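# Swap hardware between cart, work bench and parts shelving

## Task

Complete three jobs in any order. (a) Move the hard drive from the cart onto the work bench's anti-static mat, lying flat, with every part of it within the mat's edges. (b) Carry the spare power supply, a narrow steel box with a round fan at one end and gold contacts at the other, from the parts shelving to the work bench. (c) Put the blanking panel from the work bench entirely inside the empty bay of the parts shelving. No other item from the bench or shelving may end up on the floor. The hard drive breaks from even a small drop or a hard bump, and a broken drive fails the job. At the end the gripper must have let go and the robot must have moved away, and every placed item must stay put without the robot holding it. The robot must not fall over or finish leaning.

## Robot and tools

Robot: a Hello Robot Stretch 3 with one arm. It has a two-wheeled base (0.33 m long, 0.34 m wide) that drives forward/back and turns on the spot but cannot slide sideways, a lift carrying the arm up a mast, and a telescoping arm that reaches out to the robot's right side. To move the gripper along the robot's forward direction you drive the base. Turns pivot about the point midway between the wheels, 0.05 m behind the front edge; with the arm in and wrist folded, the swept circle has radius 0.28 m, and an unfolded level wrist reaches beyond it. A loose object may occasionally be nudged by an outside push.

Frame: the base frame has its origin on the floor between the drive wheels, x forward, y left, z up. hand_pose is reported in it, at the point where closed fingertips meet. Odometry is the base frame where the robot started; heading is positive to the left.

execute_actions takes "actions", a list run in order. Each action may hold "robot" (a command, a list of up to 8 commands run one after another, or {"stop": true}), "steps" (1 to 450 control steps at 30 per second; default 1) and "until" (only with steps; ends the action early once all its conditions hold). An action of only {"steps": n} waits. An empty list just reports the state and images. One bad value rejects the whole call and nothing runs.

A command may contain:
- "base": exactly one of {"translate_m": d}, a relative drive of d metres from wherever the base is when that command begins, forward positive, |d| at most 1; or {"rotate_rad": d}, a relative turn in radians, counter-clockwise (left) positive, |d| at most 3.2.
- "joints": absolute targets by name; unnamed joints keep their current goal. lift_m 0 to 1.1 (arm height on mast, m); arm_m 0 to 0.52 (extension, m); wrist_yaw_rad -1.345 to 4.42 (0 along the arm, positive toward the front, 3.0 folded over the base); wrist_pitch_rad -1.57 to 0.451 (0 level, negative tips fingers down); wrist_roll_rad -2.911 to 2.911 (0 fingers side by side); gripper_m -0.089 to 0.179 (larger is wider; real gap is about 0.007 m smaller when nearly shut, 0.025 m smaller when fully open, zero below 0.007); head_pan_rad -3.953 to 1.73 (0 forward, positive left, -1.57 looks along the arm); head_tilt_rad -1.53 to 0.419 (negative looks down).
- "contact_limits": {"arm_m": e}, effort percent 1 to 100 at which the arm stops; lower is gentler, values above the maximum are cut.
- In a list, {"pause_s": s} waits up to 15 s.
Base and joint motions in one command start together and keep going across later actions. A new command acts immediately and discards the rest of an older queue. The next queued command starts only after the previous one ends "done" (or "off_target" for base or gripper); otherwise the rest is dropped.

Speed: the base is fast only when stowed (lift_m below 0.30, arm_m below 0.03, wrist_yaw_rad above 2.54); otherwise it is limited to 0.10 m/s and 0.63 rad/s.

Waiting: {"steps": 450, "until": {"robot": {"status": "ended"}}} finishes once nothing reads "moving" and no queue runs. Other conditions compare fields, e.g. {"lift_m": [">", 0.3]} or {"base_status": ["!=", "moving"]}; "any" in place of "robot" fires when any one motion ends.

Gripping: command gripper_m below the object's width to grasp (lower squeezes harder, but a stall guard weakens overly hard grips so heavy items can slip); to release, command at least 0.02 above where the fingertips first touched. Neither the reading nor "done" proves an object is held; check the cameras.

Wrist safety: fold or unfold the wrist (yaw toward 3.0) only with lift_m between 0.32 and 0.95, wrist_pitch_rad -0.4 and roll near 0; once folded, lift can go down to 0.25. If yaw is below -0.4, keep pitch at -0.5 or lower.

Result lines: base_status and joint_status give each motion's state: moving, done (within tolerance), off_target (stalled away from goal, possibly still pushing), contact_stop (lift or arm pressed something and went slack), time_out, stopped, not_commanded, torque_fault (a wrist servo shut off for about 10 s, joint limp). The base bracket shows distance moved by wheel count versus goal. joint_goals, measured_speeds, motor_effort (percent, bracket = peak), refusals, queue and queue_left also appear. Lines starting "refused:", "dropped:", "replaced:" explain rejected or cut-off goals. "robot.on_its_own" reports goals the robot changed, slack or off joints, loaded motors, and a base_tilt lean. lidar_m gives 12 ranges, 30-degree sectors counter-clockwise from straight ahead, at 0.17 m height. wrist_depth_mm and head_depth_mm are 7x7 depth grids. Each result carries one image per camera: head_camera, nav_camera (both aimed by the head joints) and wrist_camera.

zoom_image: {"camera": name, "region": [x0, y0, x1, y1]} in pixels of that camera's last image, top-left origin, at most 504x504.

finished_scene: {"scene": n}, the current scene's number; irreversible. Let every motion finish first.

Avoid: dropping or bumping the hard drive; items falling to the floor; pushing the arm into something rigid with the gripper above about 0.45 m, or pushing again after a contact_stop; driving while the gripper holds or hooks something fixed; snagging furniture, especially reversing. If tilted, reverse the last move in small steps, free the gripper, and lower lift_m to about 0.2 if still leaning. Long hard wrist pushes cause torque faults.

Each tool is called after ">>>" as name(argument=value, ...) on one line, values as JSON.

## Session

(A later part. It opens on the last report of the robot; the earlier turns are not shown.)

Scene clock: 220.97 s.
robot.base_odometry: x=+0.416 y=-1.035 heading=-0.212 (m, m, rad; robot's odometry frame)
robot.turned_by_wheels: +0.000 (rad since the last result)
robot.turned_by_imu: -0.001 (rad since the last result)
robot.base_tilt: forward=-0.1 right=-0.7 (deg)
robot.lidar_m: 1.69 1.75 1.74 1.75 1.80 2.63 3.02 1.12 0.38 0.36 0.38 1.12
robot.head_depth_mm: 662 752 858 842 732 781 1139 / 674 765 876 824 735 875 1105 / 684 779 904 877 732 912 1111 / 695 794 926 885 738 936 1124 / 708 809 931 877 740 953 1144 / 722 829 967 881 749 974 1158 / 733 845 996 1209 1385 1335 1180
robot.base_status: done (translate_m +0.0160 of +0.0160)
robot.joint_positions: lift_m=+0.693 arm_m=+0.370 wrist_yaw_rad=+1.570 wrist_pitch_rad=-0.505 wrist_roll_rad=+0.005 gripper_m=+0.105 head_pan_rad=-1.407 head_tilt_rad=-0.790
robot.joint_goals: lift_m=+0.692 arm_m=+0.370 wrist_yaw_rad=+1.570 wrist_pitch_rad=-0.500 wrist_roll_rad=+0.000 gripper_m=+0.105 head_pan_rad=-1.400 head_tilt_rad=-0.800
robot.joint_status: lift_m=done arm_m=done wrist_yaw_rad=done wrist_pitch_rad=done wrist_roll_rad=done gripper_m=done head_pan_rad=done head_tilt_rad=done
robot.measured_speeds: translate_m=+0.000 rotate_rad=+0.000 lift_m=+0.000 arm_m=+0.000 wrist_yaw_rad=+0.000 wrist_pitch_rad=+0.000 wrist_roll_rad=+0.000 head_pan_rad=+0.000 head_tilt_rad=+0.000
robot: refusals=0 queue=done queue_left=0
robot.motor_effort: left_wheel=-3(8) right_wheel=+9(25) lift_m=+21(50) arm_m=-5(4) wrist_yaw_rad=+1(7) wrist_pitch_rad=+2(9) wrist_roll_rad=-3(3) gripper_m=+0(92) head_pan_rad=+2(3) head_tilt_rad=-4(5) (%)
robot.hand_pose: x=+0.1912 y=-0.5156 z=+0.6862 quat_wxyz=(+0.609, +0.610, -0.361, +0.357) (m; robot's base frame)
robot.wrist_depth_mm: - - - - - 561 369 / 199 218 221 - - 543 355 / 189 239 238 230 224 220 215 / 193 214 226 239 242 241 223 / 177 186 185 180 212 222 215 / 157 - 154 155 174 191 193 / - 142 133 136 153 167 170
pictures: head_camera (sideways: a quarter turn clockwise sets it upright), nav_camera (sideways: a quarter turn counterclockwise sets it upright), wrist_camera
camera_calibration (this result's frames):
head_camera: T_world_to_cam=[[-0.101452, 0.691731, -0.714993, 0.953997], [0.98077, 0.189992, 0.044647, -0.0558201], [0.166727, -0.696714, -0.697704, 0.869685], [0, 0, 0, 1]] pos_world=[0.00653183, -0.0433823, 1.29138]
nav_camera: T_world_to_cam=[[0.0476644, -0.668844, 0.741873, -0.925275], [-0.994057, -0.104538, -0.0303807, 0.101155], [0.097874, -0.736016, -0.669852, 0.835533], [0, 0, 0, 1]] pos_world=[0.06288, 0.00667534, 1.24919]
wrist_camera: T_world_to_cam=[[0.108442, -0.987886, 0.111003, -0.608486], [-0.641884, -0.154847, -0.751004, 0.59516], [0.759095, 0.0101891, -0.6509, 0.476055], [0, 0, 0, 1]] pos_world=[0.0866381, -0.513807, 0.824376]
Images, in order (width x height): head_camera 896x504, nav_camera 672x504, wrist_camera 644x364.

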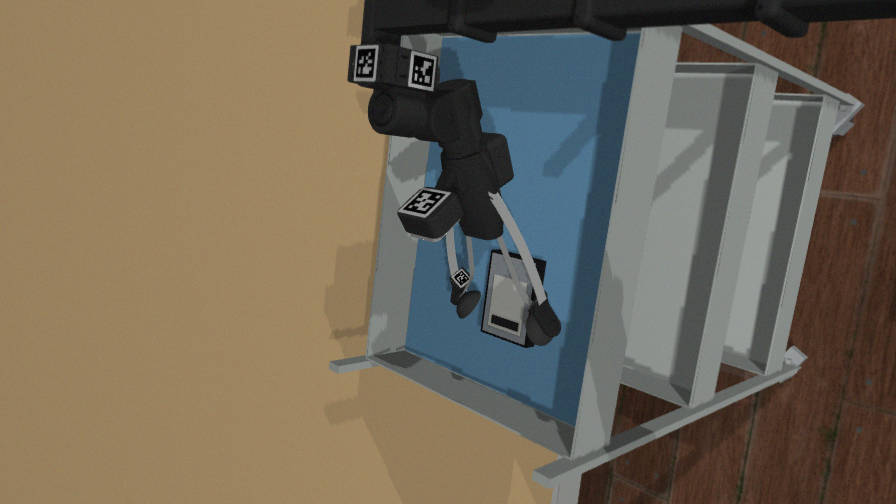

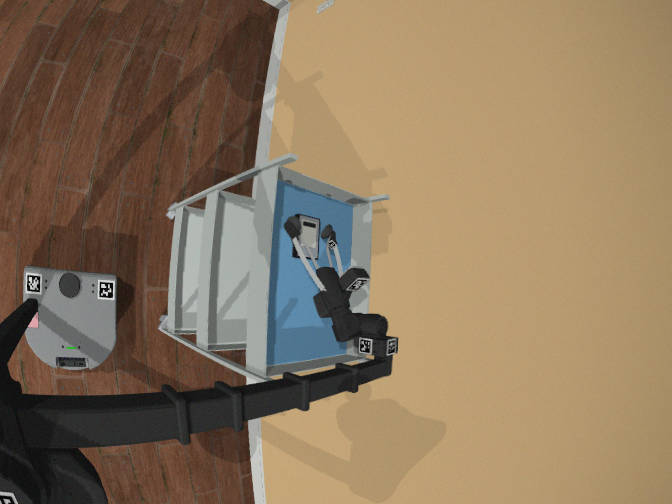

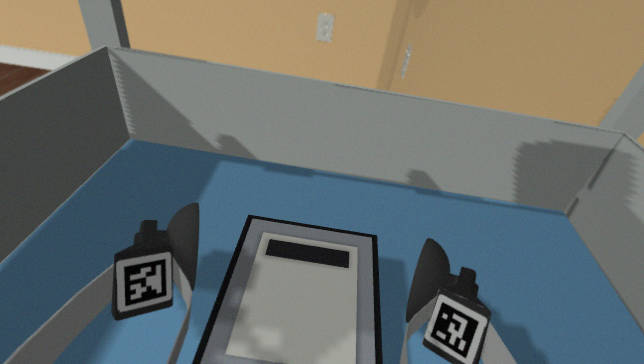

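>>> execute_actions(actions=[{"robot":[{"joints":{"lift_m":0.699}},{"joints":{"arm_m":0.365,"wrist_roll_rad":-0.04}},{"joints":{"lift_m":0.691}},{"joints":{"gripper_m":0.075}},{"joints":{"gripper_m":0.045}}],"steps":300,"until":{"robot":{"status":"ended"}}},{"steps":10}])

>>> zoom_image(camera="head_camera", region=[380, 200, 620, 400])

>>> zoom_image(camera="wrist_camera", region=[120, 160, 480, 364])

Scene clock: 231.50 s.
robot.base_odometry: x=+0.416 y=-1.035 heading=-0.212 (m, m, rad; robot's odometry frame)
robot.turned_by_wheels: +0.000 (rad since the last result)
robot.turned_by_imu: +0.000 (rad since the last result)
robot.base_tilt: forward=+0.0 right=-0.5 (deg)
robot.lidar_m: 1.69 1.76 1.74 1.75 1.80 2.62 3.03 1.13 0.38 0.36 0.38 1.11
robot.head_depth_mm: 663 754 854 848 738 798 1141 / 676 765 878 824 732 873 1099 / 683 780 910 879 736 904 1107 / 695 797 924 881 739 930 1123 / 714 815 931 878 737 952 1147 / 723 830 961 880 758 1021 1155 / 736 850 996 1210 1387 1339 1182
robot.base_status: done (translate_m +0.0160 of +0.0160)
robot.joint_positions: lift_m=+0.692 arm_m=+0.365 wrist_yaw_rad=+1.585 wrist_pitch_rad=-0.488 wrist_roll_rad=-0.031 gripper_m=+0.046 head_pan_rad=-1.407 head_tilt_rad=-0.790
robot.joint_goals: lift_m=+0.691 arm_m=+0.365 wrist_yaw_rad=+1.570 wrist_pitch_rad=-0.500 wrist_roll_rad=-0.040 gripper_m=+0.045 head_pan_rad=-1.400 head_tilt_rad=-0.800
robot.joint_status: lift_m=done arm_m=done wrist_yaw_rad=done wrist_pitch_rad=done wrist_roll_rad=done gripper_m=done head_pan_rad=done head_tilt_rad=done
robot.measured_speeds: translate_m=+0.000 rotate_rad=+0.000 lift_m=+0.000 arm_m=+0.000 wrist_yaw_rad=+0.000 wrist_pitch_rad=+0.000 wrist_roll_rad=+0.000 head_pan_rad=+0.000 head_tilt_rad=+0.000
robot: refusals=0 queue=done queue_left=0
robot.on_its_own: wrist_yaw_rad is at rest, and its effort (-17) is outside its rest range (-12 to +12)
robot.motor_effort: left_wheel=+0(5) right_wheel=-1(17) lift_m=+22(50) arm_m=-3(6) wrist_yaw_rad=-17(19) wrist_pitch_rad=-3(4) wrist_roll_rad=-5(4) gripper_m=-15(93) head_pan_rad=+2(2) head_tilt_rad=-4(4) (%)
robot.hand_pose: x=+0.1937 y=-0.5072 z=+0.6889 quat_wxyz=(+0.609, +0.603, -0.350, +0.378) (m; robot's base frame)
robot.wrist_depth_mm: - - - - - 632 396 / - 216 221 - - 594 384 / 174 234 237 228 221 221 349 / 182 212 230 241 241 232 220 / 175 184 183 206 221 233 227 / 154 162 153 159 191 197 204 / 141 141 135 139 154 172 179
pictures: head_camera (sideways: a quarter turn clockwise sets it upright), nav_camera (sideways: a quarter turn counterclockwise sets it upright), wrist_camera
camera_calibration (this result's frames):
head_camera: T_world_to_cam=[[-0.101452, 0.691731, -0.714993, 0.953997], [0.98077, 0.189992, 0.044647, -0.0558201], [0.166727, -0.696714, -0.697704, 0.869685], [0, 0, 0, 1]] pos_world=[0.00653183, -0.0433823, 1.29138]
nav_camera: T_world_to_cam=[[0.0476644, -0.668844, 0.741873, -0.925275], [-0.994057, -0.104538, -0.0303807, 0.101155], [0.097874, -0.736016, -0.669852, 0.835533], [0, 0, 0, 1]] pos_world=[0.06288, 0.00667534, 1.24919]
wrist_camera: T_world_to_cam=[[0.138184, -0.979831, 0.144349, -0.625426], [-0.622976, -0.199294, -0.756427, 0.577587], [0.769939, 0.0145999, -0.637951, 0.467075], [0, 0, 0, 1]] pos_world=[0.0866276, -0.504521, 0.825153]
Images, in order (width x height): head_camera 896x504, nav_camera 672x504, wrist_camera 644x364.

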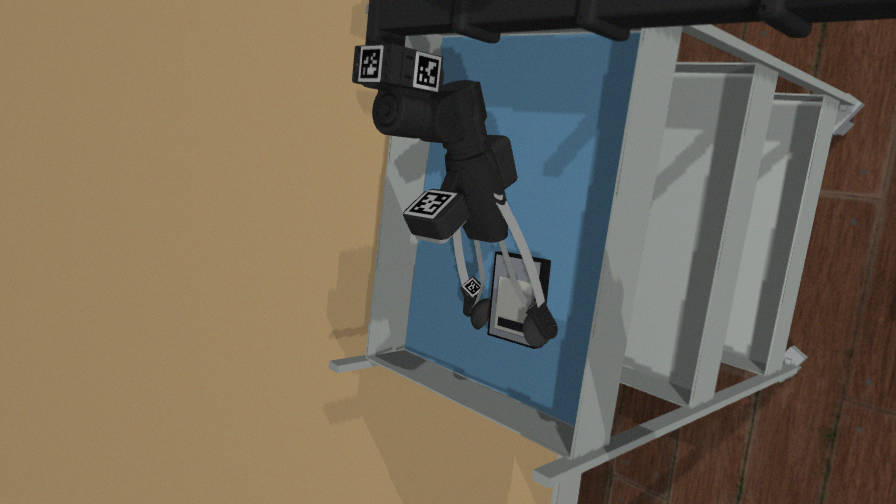

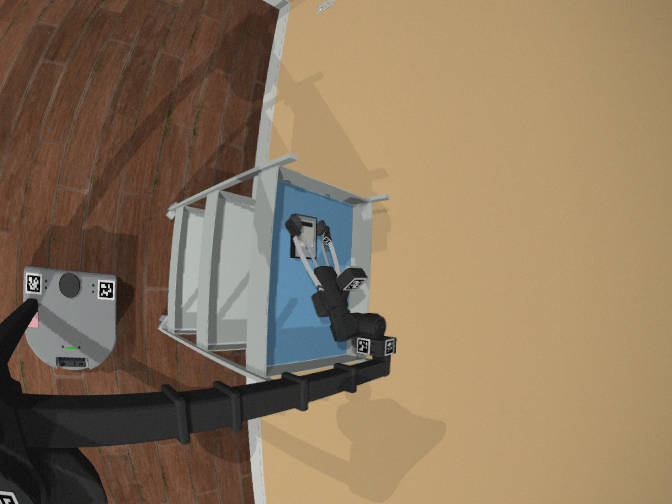

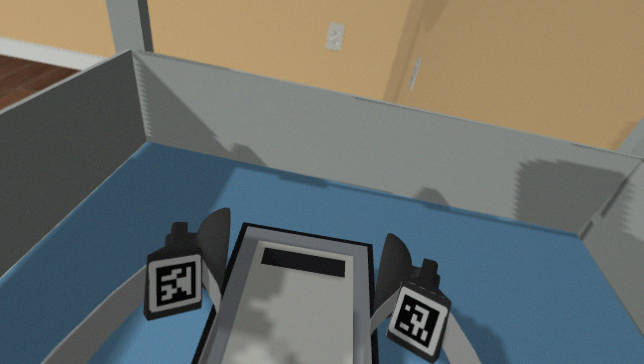

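Region (380, 200, 620, 400) of head_camera's 896x504 image, scaled by 2.100, with more detail than that image has.

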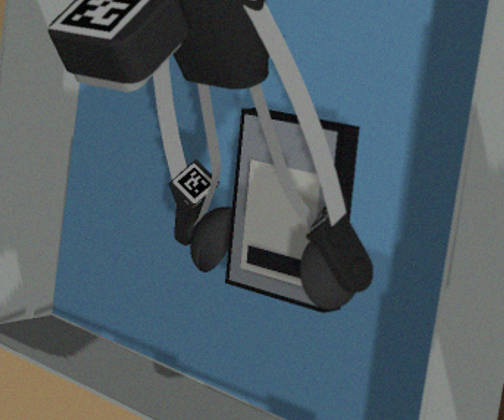

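Region (120, 160, 480, 364) of wrist_camera's 644x364 image, scaled by 1.400; it fills the top 286 rows of this view, and the rest is white.

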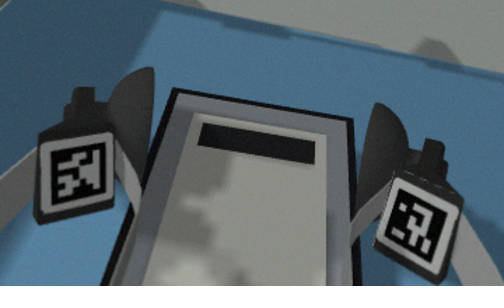

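>>> execute_actions(actions=[{"robot":[{"joints":{"lift_m":0.703}},{"joints":{"lift_m":0.709}}],"steps":300,"until":{"robot":{"status":"ended"}}},{"steps":20}])

>>> zoom_image(camera="head_camera", region=[380, 200, 620, 400])

>>> zoom_image(camera="wrist_camera", region=[120, 160, 480, 364])

Scene clock: 239.07 s.
robot.base_odometry: x=+0.416 y=-1.035 heading=-0.212 (m, m, rad; robot's odometry frame)
robot.turned_by_wheels: +0.000 (rad since the last result)
robot.turned_by_imu: -0.001 (rad since the last result)
robot.base_tilt: forward=+0.1 right=-0.6 (deg)
robot.lidar_m: 1.69 1.75 1.74 1.75 1.80 2.62 3.03 1.13 0.38 0.36 0.38 1.12
robot.head_depth_mm: 664 751 844 844 735 784 1150 / 672 764 875 814 734 876 1100 / 685 779 910 875 736 915 1117 / 697 795 922 879 737 932 1130 / 711 808 925 883 742 951 1141 / 721 831 962 882 748 979 1149 / 735 847 996 1216 1380 1334 1171
robot.base_status: done (translate_m +0.0160 of +0.0160)
robot.joint_positions: lift_m=+0.709 arm_m=+0.365 wrist_yaw_rad=+1.572 wrist_pitch_rad=-0.529 wrist_roll_rad=-0.035 gripper_m=+0.046 head_pan_rad=-1.407 head_tilt_rad=-0.790
robot.joint_goals: lift_m=+0.709 arm_m=+0.365 wrist_yaw_rad=+1.570 wrist_pitch_rad=-0.500 wrist_roll_rad=-0.040 gripper_m=+0.045 head_pan_rad=-1.400 head_tilt_rad=-0.800
robot.joint_status: lift_m=done arm_m=done wrist_yaw_rad=done wrist_pitch_rad=done wrist_roll_rad=done gripper_m=done head_pan_rad=done head_tilt_rad=done
robot.measured_speeds: translate_m=+0.000 rotate_rad=+0.000 lift_m=+0.000 arm_m=+0.000 wrist_yaw_rad=+0.000 wrist_pitch_rad=+0.000 wrist_roll_rad=+0.000 head_pan_rad=+0.000 head_tilt_rad=+0.000
robot: refusals=0 queue=done queue_left=0
robot.motor_effort: left_wheel=-1(1) right_wheel=+1(3) lift_m=+50(52) arm_m=-3(2) wrist_yaw_rad=-3(17) wrist_pitch_rad=+8(9) wrist_roll_rad=-2(4) gripper_m=-12(15) head_pan_rad=+2(2) head_tilt_rad=-4(4) (%)
robot.hand_pose: x=+0.1877 y=-0.5099 z=+0.6971 quat_wxyz=(+0.620, +0.607, -0.340, +0.363) (m; robot's base frame)
robot.wrist_depth_mm: - - - - - 607 390 / - 221 226 - - 578 375 / 182 241 245 235 228 229 343 / 186 218 234 247 250 241 226 / 180 192 175 176 228 241 225 / 162 170 152 157 169 205 208 / 147 149 140 142 162 180 186
pictures: head_camera (sideways: a quarter turn clockwise sets it upright), nav_camera (sideways: a quarter turn counterclockwise sets it upright), wrist_camera
camera_calibration (this result's frames):
head_camera: T_world_to_cam=[[-0.101452, 0.691731, -0.714993, 0.953997], [0.98077, 0.189993, 0.044647, -0.0558201], [0.166727, -0.696714, -0.697704, 0.869685], [0, 0, 0, 1]] pos_world=[0.00653185, -0.0433823, 1.29138]
nav_camera: T_world_to_cam=[[0.0476646, -0.668844, 0.741873, -0.925275], [-0.994057, -0.104538, -0.0303807, 0.101155], [0.0978742, -0.736016, -0.669852, 0.835533], [0, 0, 0, 1]] pos_world=[0.06288, 0.00667536, 1.24919]
wrist_camera: T_world_to_cam=[[0.133849, -0.980677, 0.142678, -0.626883], [-0.655751, -0.195592, -0.729202, 0.568559], [0.743018, 0.00404209, -0.669259, 0.498461], [0, 0, 0, 1]] pos_world=[0.0863751, -0.505579, 0.837636]
Images, in order (width x height): head_camera 896x504, nav_camera 672x504, wrist_camera 644x364.

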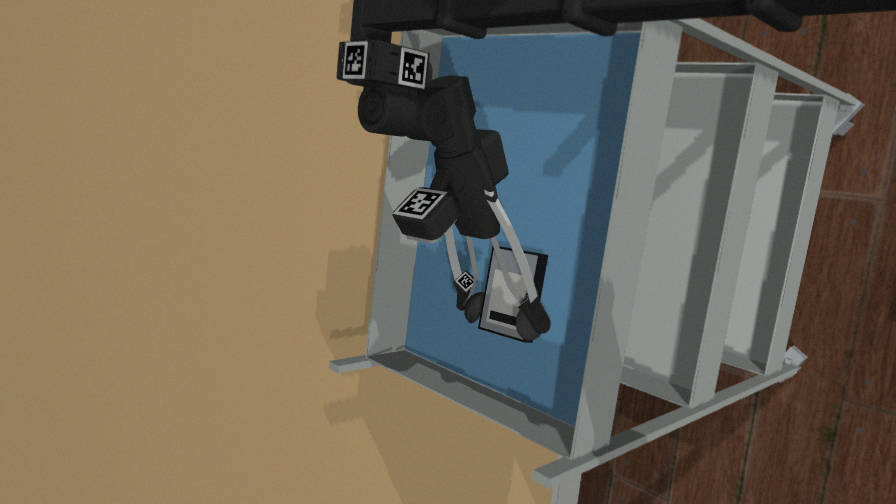

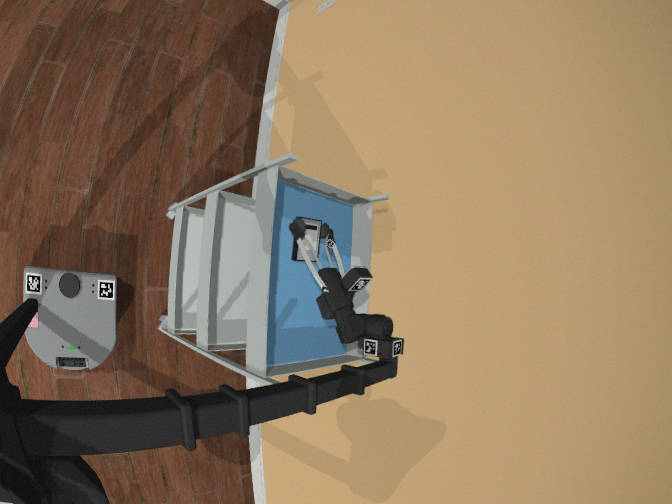

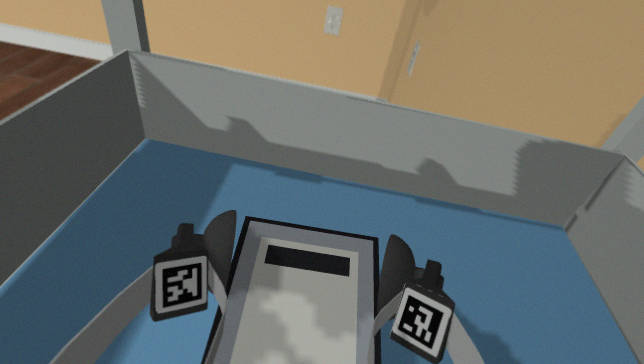

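Region (380, 200, 620, 400) of head_camera's 896x504 image, scaled by 2.100, with more detail than that image has.

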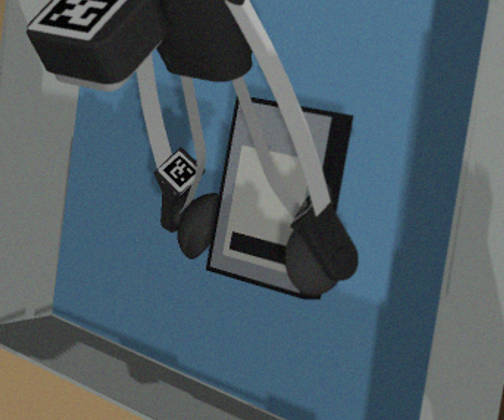

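Region (120, 160, 480, 364) of wrist_camera's 644x364 image, scaled by 1.400; it fills the top 286 rows of this view, and the rest is white.

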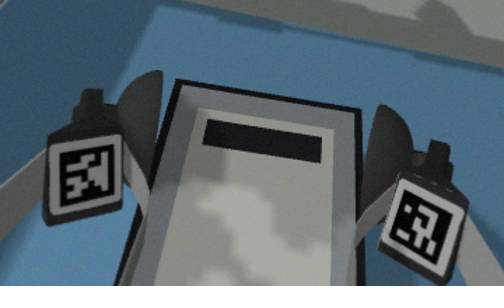

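>>> execute_actions(actions=[{"robot":[{"joints":{"lift_m":0.700}},{"joints":{"lift_m":0.693}},{"joints":{"gripper_m":0.105}},{"joints":{"lift_m":0.700}},{"base":{"translate_m":-0.008},"joints":{"wrist_roll_rad":0.02}},{"joints":{"lift_m":0.693}}],"steps":300,"until":{"robot":{"status":"ended"}}}])

>>> zoom_image(camera="head_camera", region=[380, 200, 620, 400])

Scene clock: 250.50 s.
robot.base_odometry: x=+0.409 y=-1.033 heading=-0.212 (m, m, rad; robot's odometry frame)
robot.turned_by_wheels: +0.000 (rad since the last result)
robot.turned_by_imu: -0.001 (rad since the last result)
robot.base_tilt: forward=+0.1 right=-0.4 (deg)
robot.lidar_m: 1.70 1.76 1.74 1.75 1.80 2.62 3.01 1.13 0.37 0.36 0.38 1.12
robot.head_depth_mm: 665 754 853 839 726 749 1152 / 674 767 882 825 732 873 1090 / 686 782 902 882 737 911 1106 / 695 798 920 881 737 930 1129 / 711 814 929 882 740 951 1147 / 722 832 956 860 759 973 1153 / 735 847 993 1215 1372 1343 1177
robot.base_status: done (translate_m -0.0080 of -0.0080)
robot.joint_positions: lift_m=+0.694 arm_m=+0.365 wrist_yaw_rad=+1.568 wrist_pitch_rad=-0.509 wrist_roll_rad=+0.015 gripper_m=+0.105 head_pan_rad=-1.407 head_tilt_rad=-0.790
robot.joint_goals: lift_m=+0.693 arm_m=+0.365 wrist_yaw_rad=+1.570 wrist_pitch_rad=-0.500 wrist_roll_rad=+0.020 gripper_m=+0.105 head_pan_rad=-1.400 head_tilt_rad=-0.800
robot.joint_status: lift_m=done arm_m=done wrist_yaw_rad=done wrist_pitch_rad=done wrist_roll_rad=done gripper_m=done head_pan_rad=done head_tilt_rad=done
robot.measured_speeds: translate_m=+0.000 rotate_rad=+0.000 lift_m=+0.000 arm_m=+0.000 wrist_yaw_rad=+0.000 wrist_pitch_rad=+0.000 wrist_roll_rad=+0.000 head_pan_rad=+0.000 head_tilt_rad=+0.000
robot: refusals=0 queue=done queue_left=0
robot.motor_effort: left_wheel=-3(8) right_wheel=+8(24) lift_m=+22(53) arm_m=-2(2) wrist_yaw_rad=+2(11) wrist_pitch_rad=+2(8) wrist_roll_rad=+3(2) gripper_m=+0(91) head_pan_rad=+2(2) head_tilt_rad=-5(4) (%)
robot.hand_pose: x=+0.1907 y=-0.5108 z=+0.6863 quat_wxyz=(+0.608, +0.612, -0.363, +0.353) (m; robot's base frame)
robot.wrist_depth_mm: - - - - - 570 369 / - 223 225 228 895 544 360 / 183 241 246 241 233 227 222 / 189 214 225 238 246 249 229 / 178 187 182 180 211 220 216 / 157 - 155 155 176 189 193 / - 143 134 136 152 165 169
pictures: head_camera (sideways: a quarter turn clockwise sets it upright), nav_camera (sideways: a quarter turn counterclockwise sets it upright), wrist_camera
camera_calibration (this result's frames):
head_camera: T_world_to_cam=[[-0.101504, 0.691724, -0.714993, 0.953997], [0.980756, 0.190066, 0.044647, -0.05582], [0.166779, -0.696702, -0.697704, 0.869685], [0, 0, 0, 1]] pos_world=[0.00653509, -0.0433822, 1.29138]
nav_camera: T_world_to_cam=[[0.0477147, -0.66884, 0.741873, -0.925275], [-0.994049, -0.104613, -0.0303807, 0.101155], [0.0979293, -0.736009, -0.669852, 0.835533], [0, 0, 0, 1]] pos_world=[0.0628795, 0.00667961, 1.24919]
wrist_camera: T_world_to_cam=[[0.102589, -0.98948, 0.101999, -0.597238], [-0.645869, -0.144245, -0.749698, 0.60088], [0.756524, 0.0110331, -0.653872, 0.479489], [0, 0, 0, 1]] pos_world=[0.0866141, -0.509572, 0.824921]
Images, in order (width x height): head_camera 896x504, nav_camera 672x504, wrist_camera 644x364.

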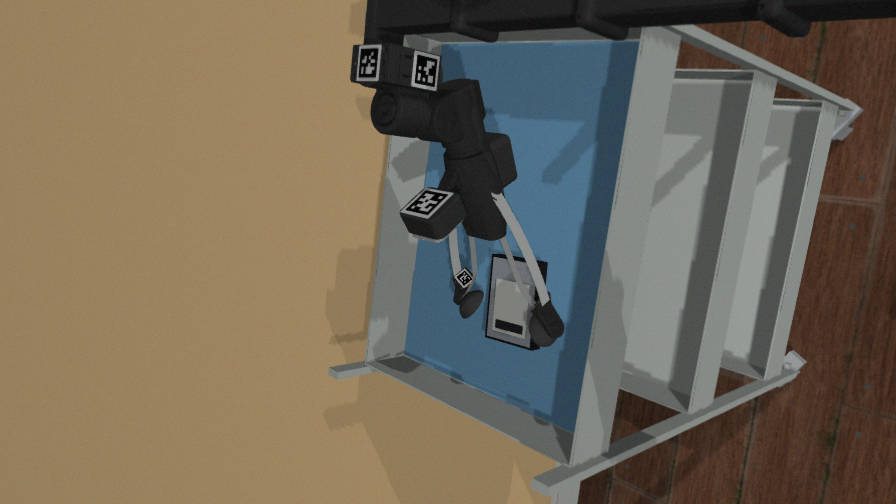

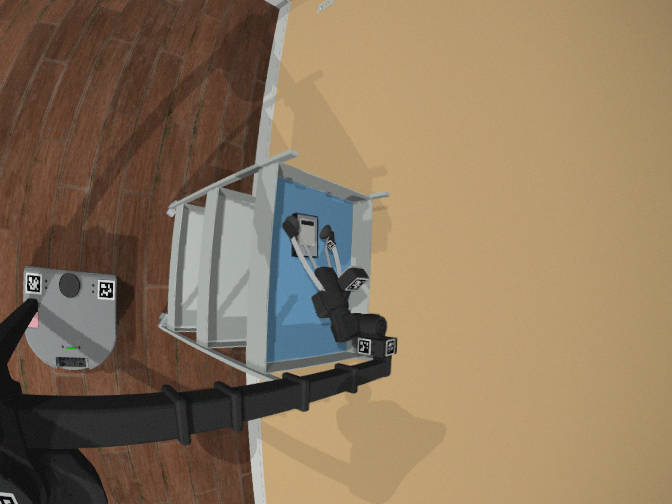

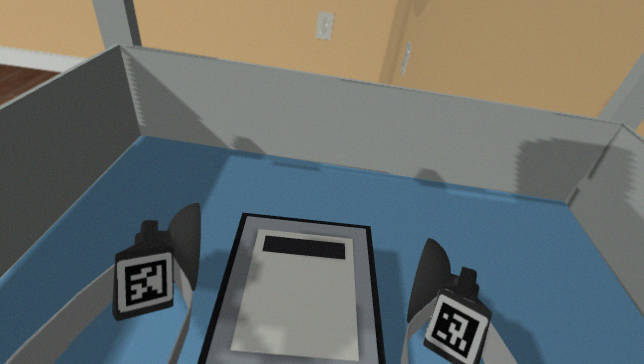

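Region (380, 200, 620, 400) of head_camera's 896x504 image, scaled by 2.100, with more detail than that image has.

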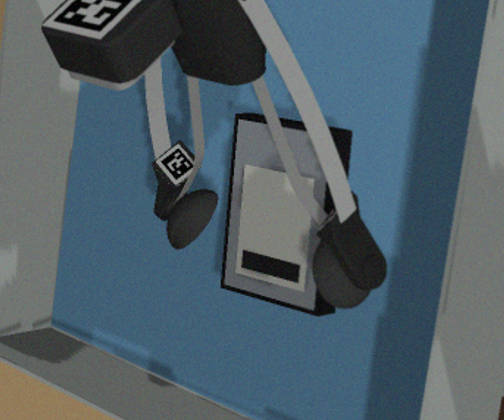

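>>> execute_actions(actions=[{"robot":[{"joints":{"lift_m":0.700}},{"base":{"translate_m":-0.005},"joints":{"wrist_yaw_rad":1.62,"arm_m":0.369}},{"joints":{"lift_m":0.694}}],"steps":300,"until":{"robot":{"status":"ended"}}}])

Scene clock: 258.67 s.
robot.base_odometry: x=+0.404 y=-1.032 heading=-0.212 (m, m, rad; robot's odometry frame)
robot.turned_by_wheels: +0.000 (rad since the last result)
robot.turned_by_imu: -0.001 (rad since the last result)
robot.base_tilt: forward=+0.1 right=-0.5 (deg)
robot.lidar_m: 1.71 1.77 1.75 1.75 1.80 2.61 3.03 1.13 0.37 0.36 0.38 1.12
robot.head_depth_mm: 662 752 854 827 715 770 1147 / 675 768 874 827 734 877 1104 / 683 784 909 880 736 906 1105 / 696 794 922 875 737 929 1134 / 707 812 923 881 741 957 1145 / 720 827 954 858 760 972 1157 / 736 844 999 1205 745 1337 1180
robot.base_status: done (translate_m -0.0050 of -0.0050)
robot.joint_positions: lift_m=+0.694 arm_m=+0.369 wrist_yaw_rad=+1.618 wrist_pitch_rad=-0.512 wrist_roll_rad=+0.015 gripper_m=+0.105 head_pan_rad=-1.407 head_tilt_rad=-0.790
robot.joint_goals: lift_m=+0.694 arm_m=+0.369 wrist_yaw_rad=+1.620 wrist_pitch_rad=-0.500 wrist_roll_rad=+0.020 gripper_m=+0.105 head_pan_rad=-1.400 head_tilt_rad=-0.800
robot.joint_status: lift_m=done arm_m=done wrist_yaw_rad=done wrist_pitch_rad=done wrist_roll_rad=done gripper_m=done head_pan_rad=done head_tilt_rad=done
robot.measured_speeds: translate_m=+0.000 rotate_rad=+0.000 lift_m=+0.000 arm_m=+0.000 wrist_yaw_rad=+0.000 wrist_pitch_rad=+0.000 wrist_roll_rad=+0.000 head_pan_rad=+0.000 head_tilt_rad=+0.000
robot: refusals=0 queue=done queue_left=0
robot.motor_effort: left_wheel=-2(5) right_wheel=+4(7) lift_m=+23(50) arm_m=+3(4) wrist_yaw_rad=+3(4) wrist_pitch_rad=+3(4) wrist_roll_rad=+3(3) gripper_m=+0(0) head_pan_rad=+3(2) head_tilt_rad=-5(5) (%)
robot.hand_pose: x=+0.1900 y=-0.5039 z=+0.6867 quat_wxyz=(+0.600, +0.621, -0.347, +0.367) (m; robot's base frame)
robot.wrist_depth_mm: - - - - - 641 402 / - 226 234 231 - 598 391 / 174 233 254 247 237 227 222 / 179 212 226 238 248 248 234 / 175 188 186 180 210 220 221 / 158 - 158 155 169 189 195 / - 143 137 137 149 166 169
pictures: head_camera (sideways: a quarter turn clockwise sets it upright), nav_camera (sideways: a quarter turn counterclockwise sets it upright), wrist_camera
camera_calibration (this result's frames):
head_camera: T_world_to_cam=[[-0.101505, 0.691724, -0.714993, 0.953997], [0.980756, 0.190066, 0.044647, -0.05582], [0.16678, -0.696702, -0.697704, 0.869685], [0, 0, 0, 1]] pos_world=[0.00653511, -0.0433822, 1.29138]
nav_camera: T_world_to_cam=[[0.0477149, -0.66884, 0.741873, -0.925276], [-0.994049, -0.104613, -0.0303807, 0.101155], [0.0979296, -0.736009, -0.669852, 0.835533], [0, 0, 0, 1]] pos_world=[0.0628795, 0.00667962, 1.24919]
wrist_camera: T_world_to_cam=[[0.151892, -0.983156, 0.101652, -0.596339], [-0.640124, -0.176212, -0.747791, 0.583177], [0.753107, 0.048513, -0.656106, 0.501191], [0, 0, 0, 1]] pos_world=[0.0864338, -0.507846, 0.825548]
Images, in order (width x height): head_camera 896x504, nav_camera 672x504, wrist_camera 644x364.

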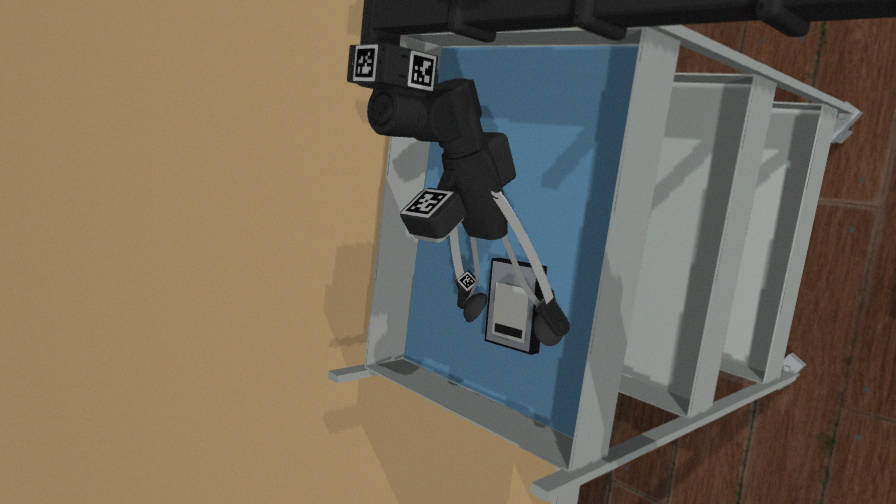

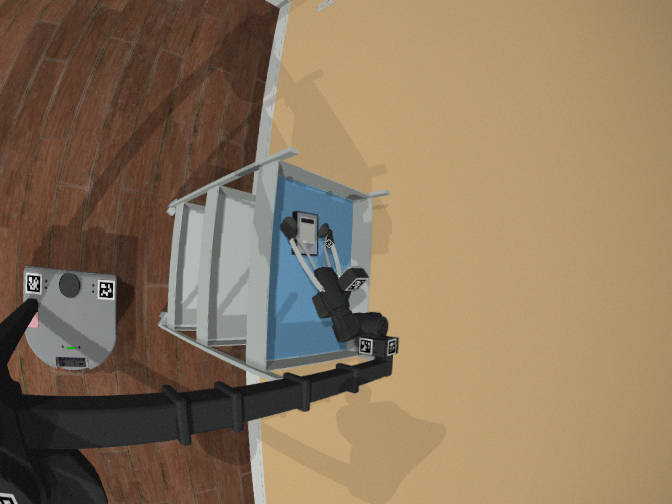

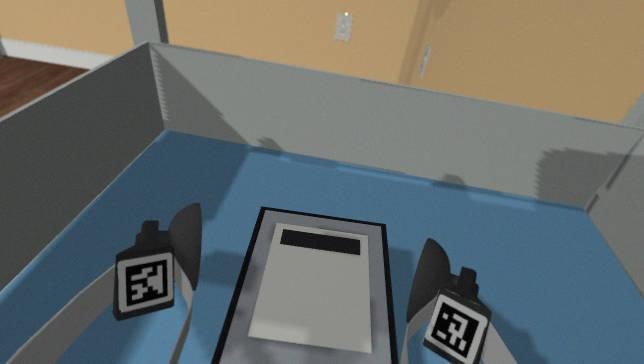

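>>> execute_actions(actions=[{"robot":[{"joints":{"gripper_m":0.075}},{"joints":{"gripper_m":0.03}},{"pause_s":0.3},{"joints":{"lift_m":0.703}},{"joints":{"lift_m":0.712}}],"steps":300,"until":{"robot":{"status":"ended"}}},{"steps":20}])

>>> zoom_image(camera="head_camera", region=[380, 200, 620, 400])

>>> zoom_image(camera="wrist_camera", region=[120, 160, 480, 364])

Scene clock: 267.00 s.
robot.base_odometry: x=+0.404 y=-1.032 heading=-0.212 (m, m, rad; robot's odometry frame)
robot.turned_by_wheels: +0.000 (rad since the last result)
robot.turned_by_imu: -0.001 (rad since the last result)
robot.base_tilt: forward=+0.0 right=-0.3 (deg)
robot.lidar_m: 1.70 1.77 1.75 1.74 1.80 2.61 3.02 1.13 0.37 0.36 0.38 1.12
robot.head_depth_mm: 661 753 843 828 710 1004 1157 / 677 769 872 823 731 877 1100 / 687 781 907 867 736 907 1104 / 696 795 924 877 738 928 1125 / 711 812 926 882 740 953 1146 / 724 832 956 856 761 972 1150 / 736 848 997 1208 743 1349 1180
robot.base_status: done (translate_m -0.0050 of -0.0050)
robot.joint_positions: lift_m=+0.712 arm_m=+0.369 wrist_yaw_rad=+1.618 wrist_pitch_rad=-0.531 wrist_roll_rad=+0.015 gripper_m=+0.031 head_pan_rad=-1.407 head_tilt_rad=-0.790
robot.joint_goals: lift_m=+0.712 arm_m=+0.369 wrist_yaw_rad=+1.620 wrist_pitch_rad=-0.500 wrist_roll_rad=+0.020 gripper_m=+0.030 head_pan_rad=-1.400 head_tilt_rad=-0.800
robot.joint_status: lift_m=done arm_m=done wrist_yaw_rad=done wrist_pitch_rad=done wrist_roll_rad=done gripper_m=done head_pan_rad=done head_tilt_rad=done
robot.measured_speeds: translate_m=+0.000 rotate_rad=+0.000 lift_m=+0.000 arm_m=+0.000 wrist_yaw_rad=+0.000 wrist_pitch_rad=+0.000 wrist_roll_rad=+0.000 head_pan_rad=+0.000 head_tilt_rad=+0.000
robot: refusals=0 queue=done queue_left=0
robot.motor_effort: left_wheel=-1(2) right_wheel=+1(4) lift_m=+50(53) arm_m=+1(3) wrist_yaw_rad=+3(8) wrist_pitch_rad=+9(9) wrist_roll_rad=+3(2) gripper_m=-18(95) head_pan_rad=+1(3) head_tilt_rad=-4(4) (%)
robot.hand_pose: x=+0.1871 y=-0.5042 z=+0.6997 quat_wxyz=(+0.603, +0.624, -0.341, +0.361) (m; robot's base frame)
robot.wrist_depth_mm: - - - - - 647 403 / - 238 243 - - 612 386 / 186 233 261 250 239 236 228 / 178 225 243 253 257 255 235 / 183 200 180 180 229 236 229 / 170 177 153 157 189 201 207 / 154 154 138 139 162 179 182
pictures: head_camera (sideways: a quarter turn clockwise sets it upright), nav_camera (sideways: a quarter turn counterclockwise sets it upright), wrist_camera
camera_calibration (this result's frames):
head_camera: T_world_to_cam=[[-0.101505, 0.691724, -0.714993, 0.953997], [0.980755, 0.190067, 0.044647, -0.05582], [0.16678, -0.696702, -0.697704, 0.869685], [0, 0, 0, 1]] pos_world=[0.00653511, -0.0433822, 1.29138]
nav_camera: T_world_to_cam=[[0.047715, -0.66884, 0.741873, -0.925276], [-0.994049, -0.104613, -0.0303807, 0.101155], [0.0979297, -0.736009, -0.669852, 0.835533], [0, 0, 0, 1]] pos_world=[0.0628795, 0.00667963, 1.24919]
wrist_camera: T_world_to_cam=[[0.153712, -0.983083, 0.0996003, -0.596336], [-0.654398, -0.176805, -0.735189, 0.58458], [0.740362, 0.0478295, -0.670505, 0.523994], [0, 0, 0, 1]] pos_world=[0.0862673, -0.507953, 0.840512]
Images, in order (width x height): head_camera 896x504, nav_camera 672x504, wrist_camera 644x364.

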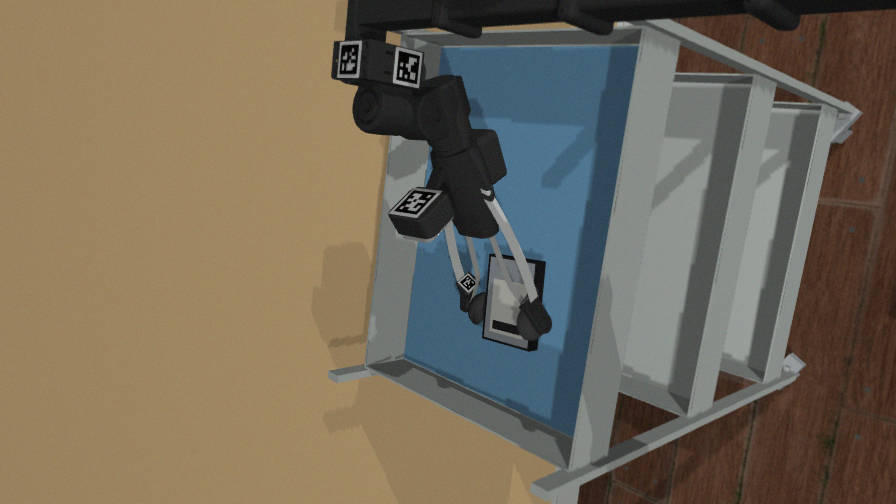

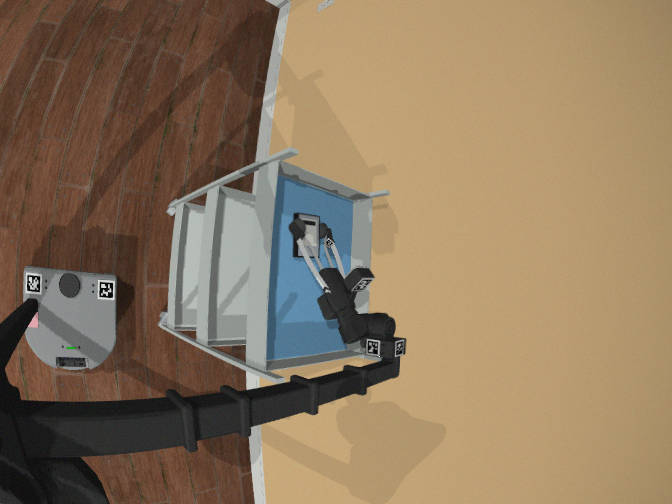

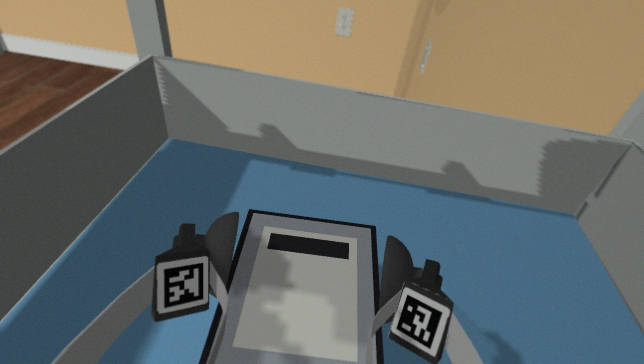

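Region (380, 200, 620, 400) of head_camera's 896x504 image, scaled by 2.100, with more detail than that image has.

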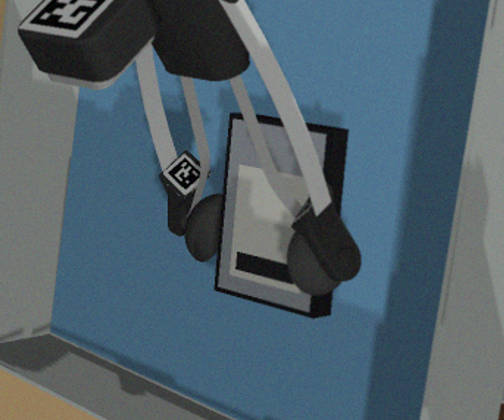

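Region (120, 160, 480, 364) of wrist_camera's 644x364 image, scaled by 1.400; it fills the top 286 rows of this view, and the rest is white.

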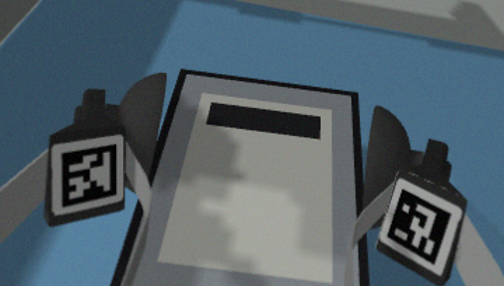

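>>> execute_actions(actions=[{"robot":[{"joints":{"lift_m":0.86}},{"joints":{"arm_m":0.0,"head_pan_rad":-3.14,"head_tilt_rad":-0.5}},{"base":{"rotate_rad":-0.793}},{"base":{"translate_m":-1.0}}],"steps":450,"until":{"robot":{"status":"ended"}}},{"steps":450,"until":{"robot":{"status":"ended"}}}])

Scene clock: 313.53 s.
robot.base_odometry: x=-0.132 y=-0.188 heading=-1.005 (m, m, rad; robot's odometry frame)
robot.turned_by_wheels: -0.793 (rad since the last result)
robot.turned_by_imu: -0.792 (rad since the last result)
robot.base_tilt: forward=+0.0 right=-0.4 (deg)
robot.lidar_m: 1.23 2.40 1.99 2.36 1.03 1.03 2.49 1.69 2.35 1.75 1.50 1.20
robot.head_depth_mm: 2202 2399 2527 2584 1921 - - / 2401 2534 2808 2678 1990 - - / 2645 2786 3024 2719 1995 1760 - / 2760 2932 3315 2698 2012 1600 1323 / 2645 2704 3021 2741 2026 1593 1333 / 2430 2531 2170 2775 2006 1608 1336 / 2253 2441 2002 2598 1978 1603 1349
robot.base_status: done (translate_m -1.0000 of -1.0000)
robot.joint_positions: lift_m=+0.860 arm_m=+0.000 wrist_yaw_rad=+1.619 wrist_pitch_rad=-0.532 wrist_roll_rad=+0.015 gripper_m=+0.031 head_pan_rad=-3.133 head_tilt_rad=-0.507
robot.joint_goals: lift_m=+0.860 arm_m=+0.000 wrist_yaw_rad=+1.620 wrist_pitch_rad=-0.500 wrist_roll_rad=+0.020 gripper_m=+0.030 head_pan_rad=-3.140 head_tilt_rad=-0.500
robot.joint_status: lift_m=done arm_m=done wrist_yaw_rad=done wrist_pitch_rad=done wrist_roll_rad=done gripper_m=done head_pan_rad=done head_tilt_rad=done
robot.measured_speeds: translate_m=+0.000 rotate_rad=+0.000 lift_m=+0.000 arm_m=+0.000 wrist_yaw_rad=+0.000 wrist_pitch_rad=+0.000 wrist_roll_rad=+0.000 head_pan_rad=+0.000 head_tilt_rad=+0.000
robot: refusals=0 queue=done queue_left=0
robot.motor_effort: left_wheel=+2(6) right_wheel=-1(8) lift_m=+51(51) arm_m=-4(5) wrist_yaw_rad=+1(3) wrist_pitch_rad=+9(9) wrist_roll_rad=+2(2) gripper_m=-17(18) head_pan_rad=-2(28) head_tilt_rad=+3(22) (%)
robot.hand_pose: x=+0.1870 y=-0.1352 z=+0.8475 quat_wxyz=(+0.603, +0.625, -0.340, +0.361) (m; robot's base frame)
robot.wrist_depth_mm: - - - - - - - / - - - - - - - / - - - - - - - / - - - - - - - / - - 181 180 - - - / - - 153 157 - - - / 914 891 138 139 960 - -
pictures: head_camera (sideways: a quarter turn clockwise sets it upright), nav_camera (sideways: a quarter turn counterclockwise sets it upright), wrist_camera
camera_calibration (this result's frames):
head_camera: T_world_to_cam=[[0.471256, -0.0086771, -0.881954, 1.16816], [0.0474477, -0.998254, 0.0351741, -0.0378089], [-0.880719, -0.0584227, -0.470022, 0.579873], [0, 0, 0, 1]] pos_world=[-0.0380048, 0.00627113, 1.30415]
nav_camera: T_world_to_cam=[[-0.434061, 0.0583329, 0.898993, -1.12719], [0.0395724, 0.998173, -0.0456617, 0.114759], [-0.900014, 0.0157553, -0.435576, 0.536825], [0, 0, 0, 1]] pos_world=[-0.0106625, -0.0572542, 1.25241]
wrist_camera: T_world_to_cam=[[0.155373, -0.982849, 0.0993366, -0.248385], [-0.654557, -0.177743, -0.734821, 0.758052], [0.739874, 0.0491496, -0.670947, 0.606223], [0, 0, 0, 1]] pos_world=[0.086252, -0.139182, 0.98845]
Images, in order (width x height): head_camera 896x504, nav_camera 672x504, wrist_camera 644x364.

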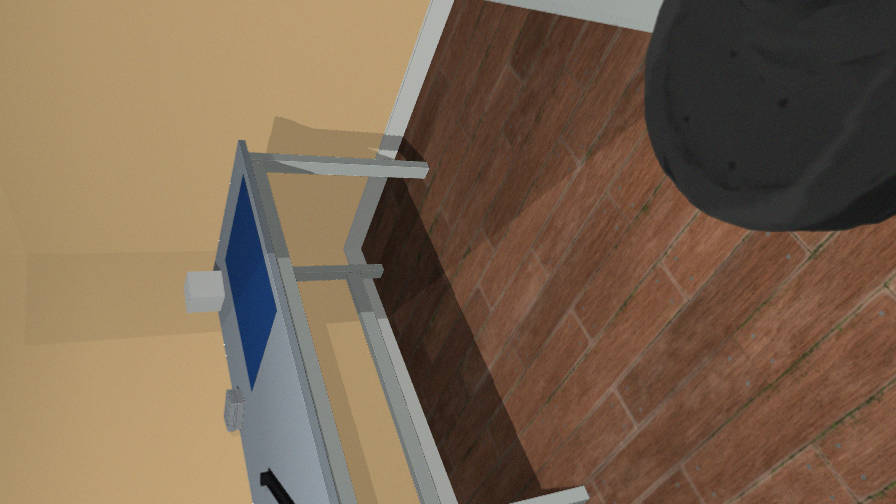

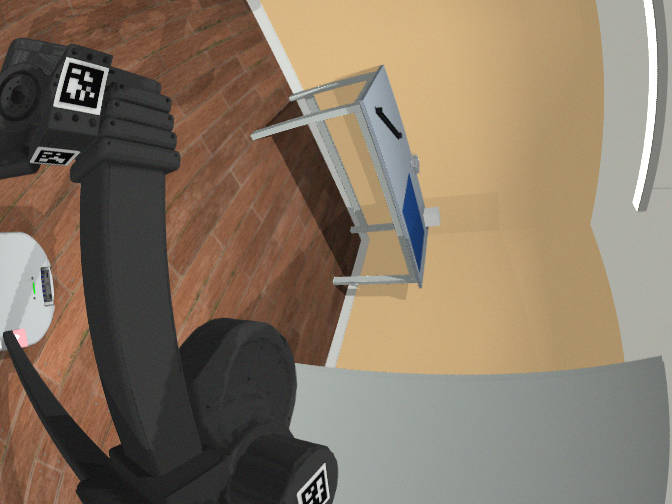

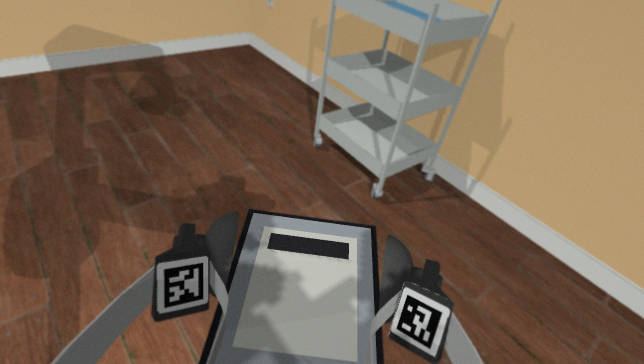

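>>> execute_actions(actions=[{"robot":[{"base":{"translate_m":-1.0}},{"base":{"translate_m":-0.69}},{"base":{"rotate_rad":-0.778},"joints":{"head_pan_rad":-1.57,"head_tilt_rad":-0.8}},{"base":{"translate_m":-0.4}}],"steps":450,"until":{"robot":{"status":"ended"}}},{"steps":450,"until":{"robot":{"status":"ended"}}}])

Scene clock: 345.10 s.
robot.base_odometry: x=-0.954 y=+1.630 heading=-1.783 (m, m, rad; robot's odometry frame)
robot.turned_by_wheels: -0.778 (rad since the last result)
robot.turned_by_imu: -0.776 (rad since the last result)
robot.base_tilt: forward=-0.1 right=-0.6 (deg)
robot.lidar_m: 3.06 3.15 0.75 0.73 0.75 0.67 0.65 0.67 0.52 1.04 1.09 1.12
robot.head_depth_mm: 1030 959 891 727 630 - 1140 / 1026 1077 897 730 637 - 1125 / 1031 1125 903 731 639 - 1131 / 1034 1135 904 737 648 1368 - / 1037 1137 909 741 651 1349 - / 1035 1101 908 744 653 1389 - / 1039 1134 920 742 655 1361 399
robot.base_status: done (translate_m -0.4000 of -0.4000)
robot.joint_positions: lift_m=+0.860 arm_m=+0.000 wrist_yaw_rad=+1.619 wrist_pitch_rad=-0.532 wrist_roll_rad=+0.015 gripper_m=+0.031 head_pan_rad=-1.577 head_tilt_rad=-0.790
robot.joint_goals: lift_m=+0.860 arm_m=+0.000 wrist_yaw_rad=+1.620 wrist_pitch_rad=-0.500 wrist_roll_rad=+0.020 gripper_m=+0.030 head_pan_rad=-1.570 head_tilt_rad=-0.800
robot.joint_status: lift_m=done arm_m=done wrist_yaw_rad=done wrist_pitch_rad=done wrist_roll_rad=done gripper_m=done head_pan_rad=done head_tilt_rad=done
robot.measured_speeds: translate_m=+0.000 rotate_rad=+0.000 lift_m=+0.000 arm_m=+0.000 wrist_yaw_rad=+0.000 wrist_pitch_rad=+0.000 wrist_roll_rad=+0.000 head_pan_rad=+0.000 head_tilt_rad=+0.000
robot: refusals=0 queue=done queue_left=0
robot.motor_effort: left_wheel=+1(6) right_wheel=-2(7) lift_m=+50(50) arm_m=-4(4) wrist_yaw_rad=+0(1) wrist_pitch_rad=+9(9) wrist_roll_rad=+2(2) gripper_m=-18(18) head_pan_rad=+2(28) head_tilt_rad=-5(23) (%)
robot.hand_pose: x=+0.1870 y=-0.1352 z=+0.8475 quat_wxyz=(+0.603, +0.625, -0.340, +0.361) (m; robot's base frame)
robot.wrist_depth_mm: - - - - - - - / - - - - - 648 660 / - - - - - 528 495 / - - - - - - 393 / - - 181 180 - - 331 / - - 153 156 - - 291 / 899 914 138 139 947 - 311
pictures: head_camera (sideways: a quarter turn clockwise sets it upright), nav_camera (sideways: a quarter turn counterclockwise sets it upright), wrist_camera
camera_calibration (this result's frames):
head_camera: T_world_to_cam=[[0.0170949, 0.698486, -0.715419, 0.953829], [0.998777, 0.0212679, 0.0446303, -0.0559081], [0.0463891, -0.715307, -0.697268, 0.869852], [0, 0, 0, 1]] pos_world=[-0.000817548, -0.0428358, 1.2914]
nav_camera: T_world_to_cam=[[-0.0662326, -0.666808, 0.74228, -0.925111], [-0.997408, 0.0652109, -0.0304167, 0.101223], [-0.0281227, -0.742371, -0.669399, 0.835713], [0, 0, 0, 1]] pos_world=[0.0631904, -0.00306399, 1.2492]
wrist_camera: T_world_to_cam=[[0.155372, -0.982849, 0.0993348, -0.248383], [-0.654557, -0.177742, -0.734821, 0.758053], [0.739874, 0.0491503, -0.670947, 0.606223], [0, 0, 0, 1]] pos_world=[0.086252, -0.139181, 0.98845]
Images, in order (width x height): head_camera 896x504, nav_camera 672x504, wrist_camera 644x364.

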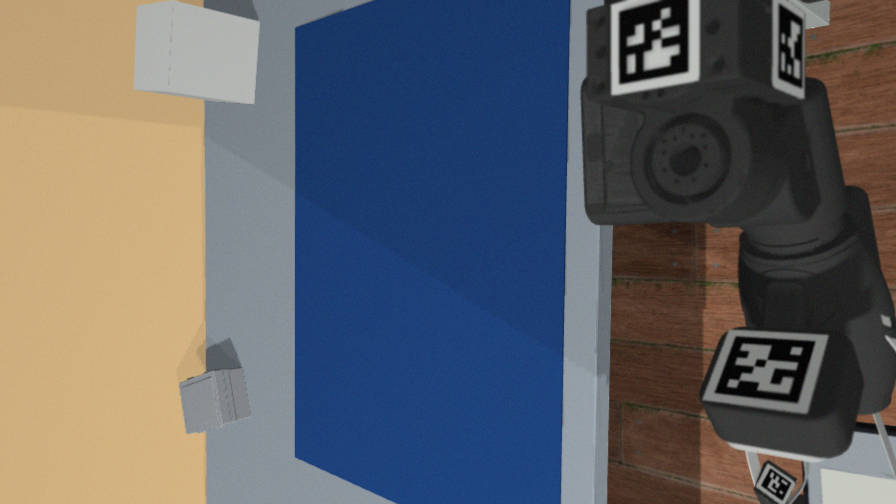

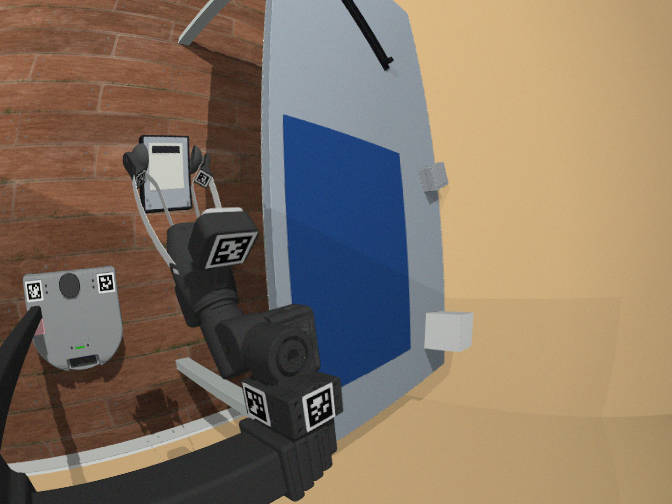

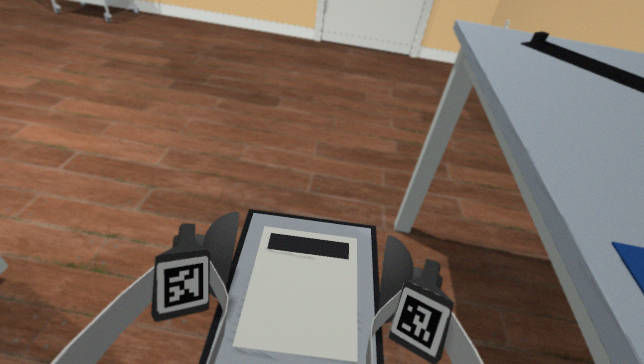

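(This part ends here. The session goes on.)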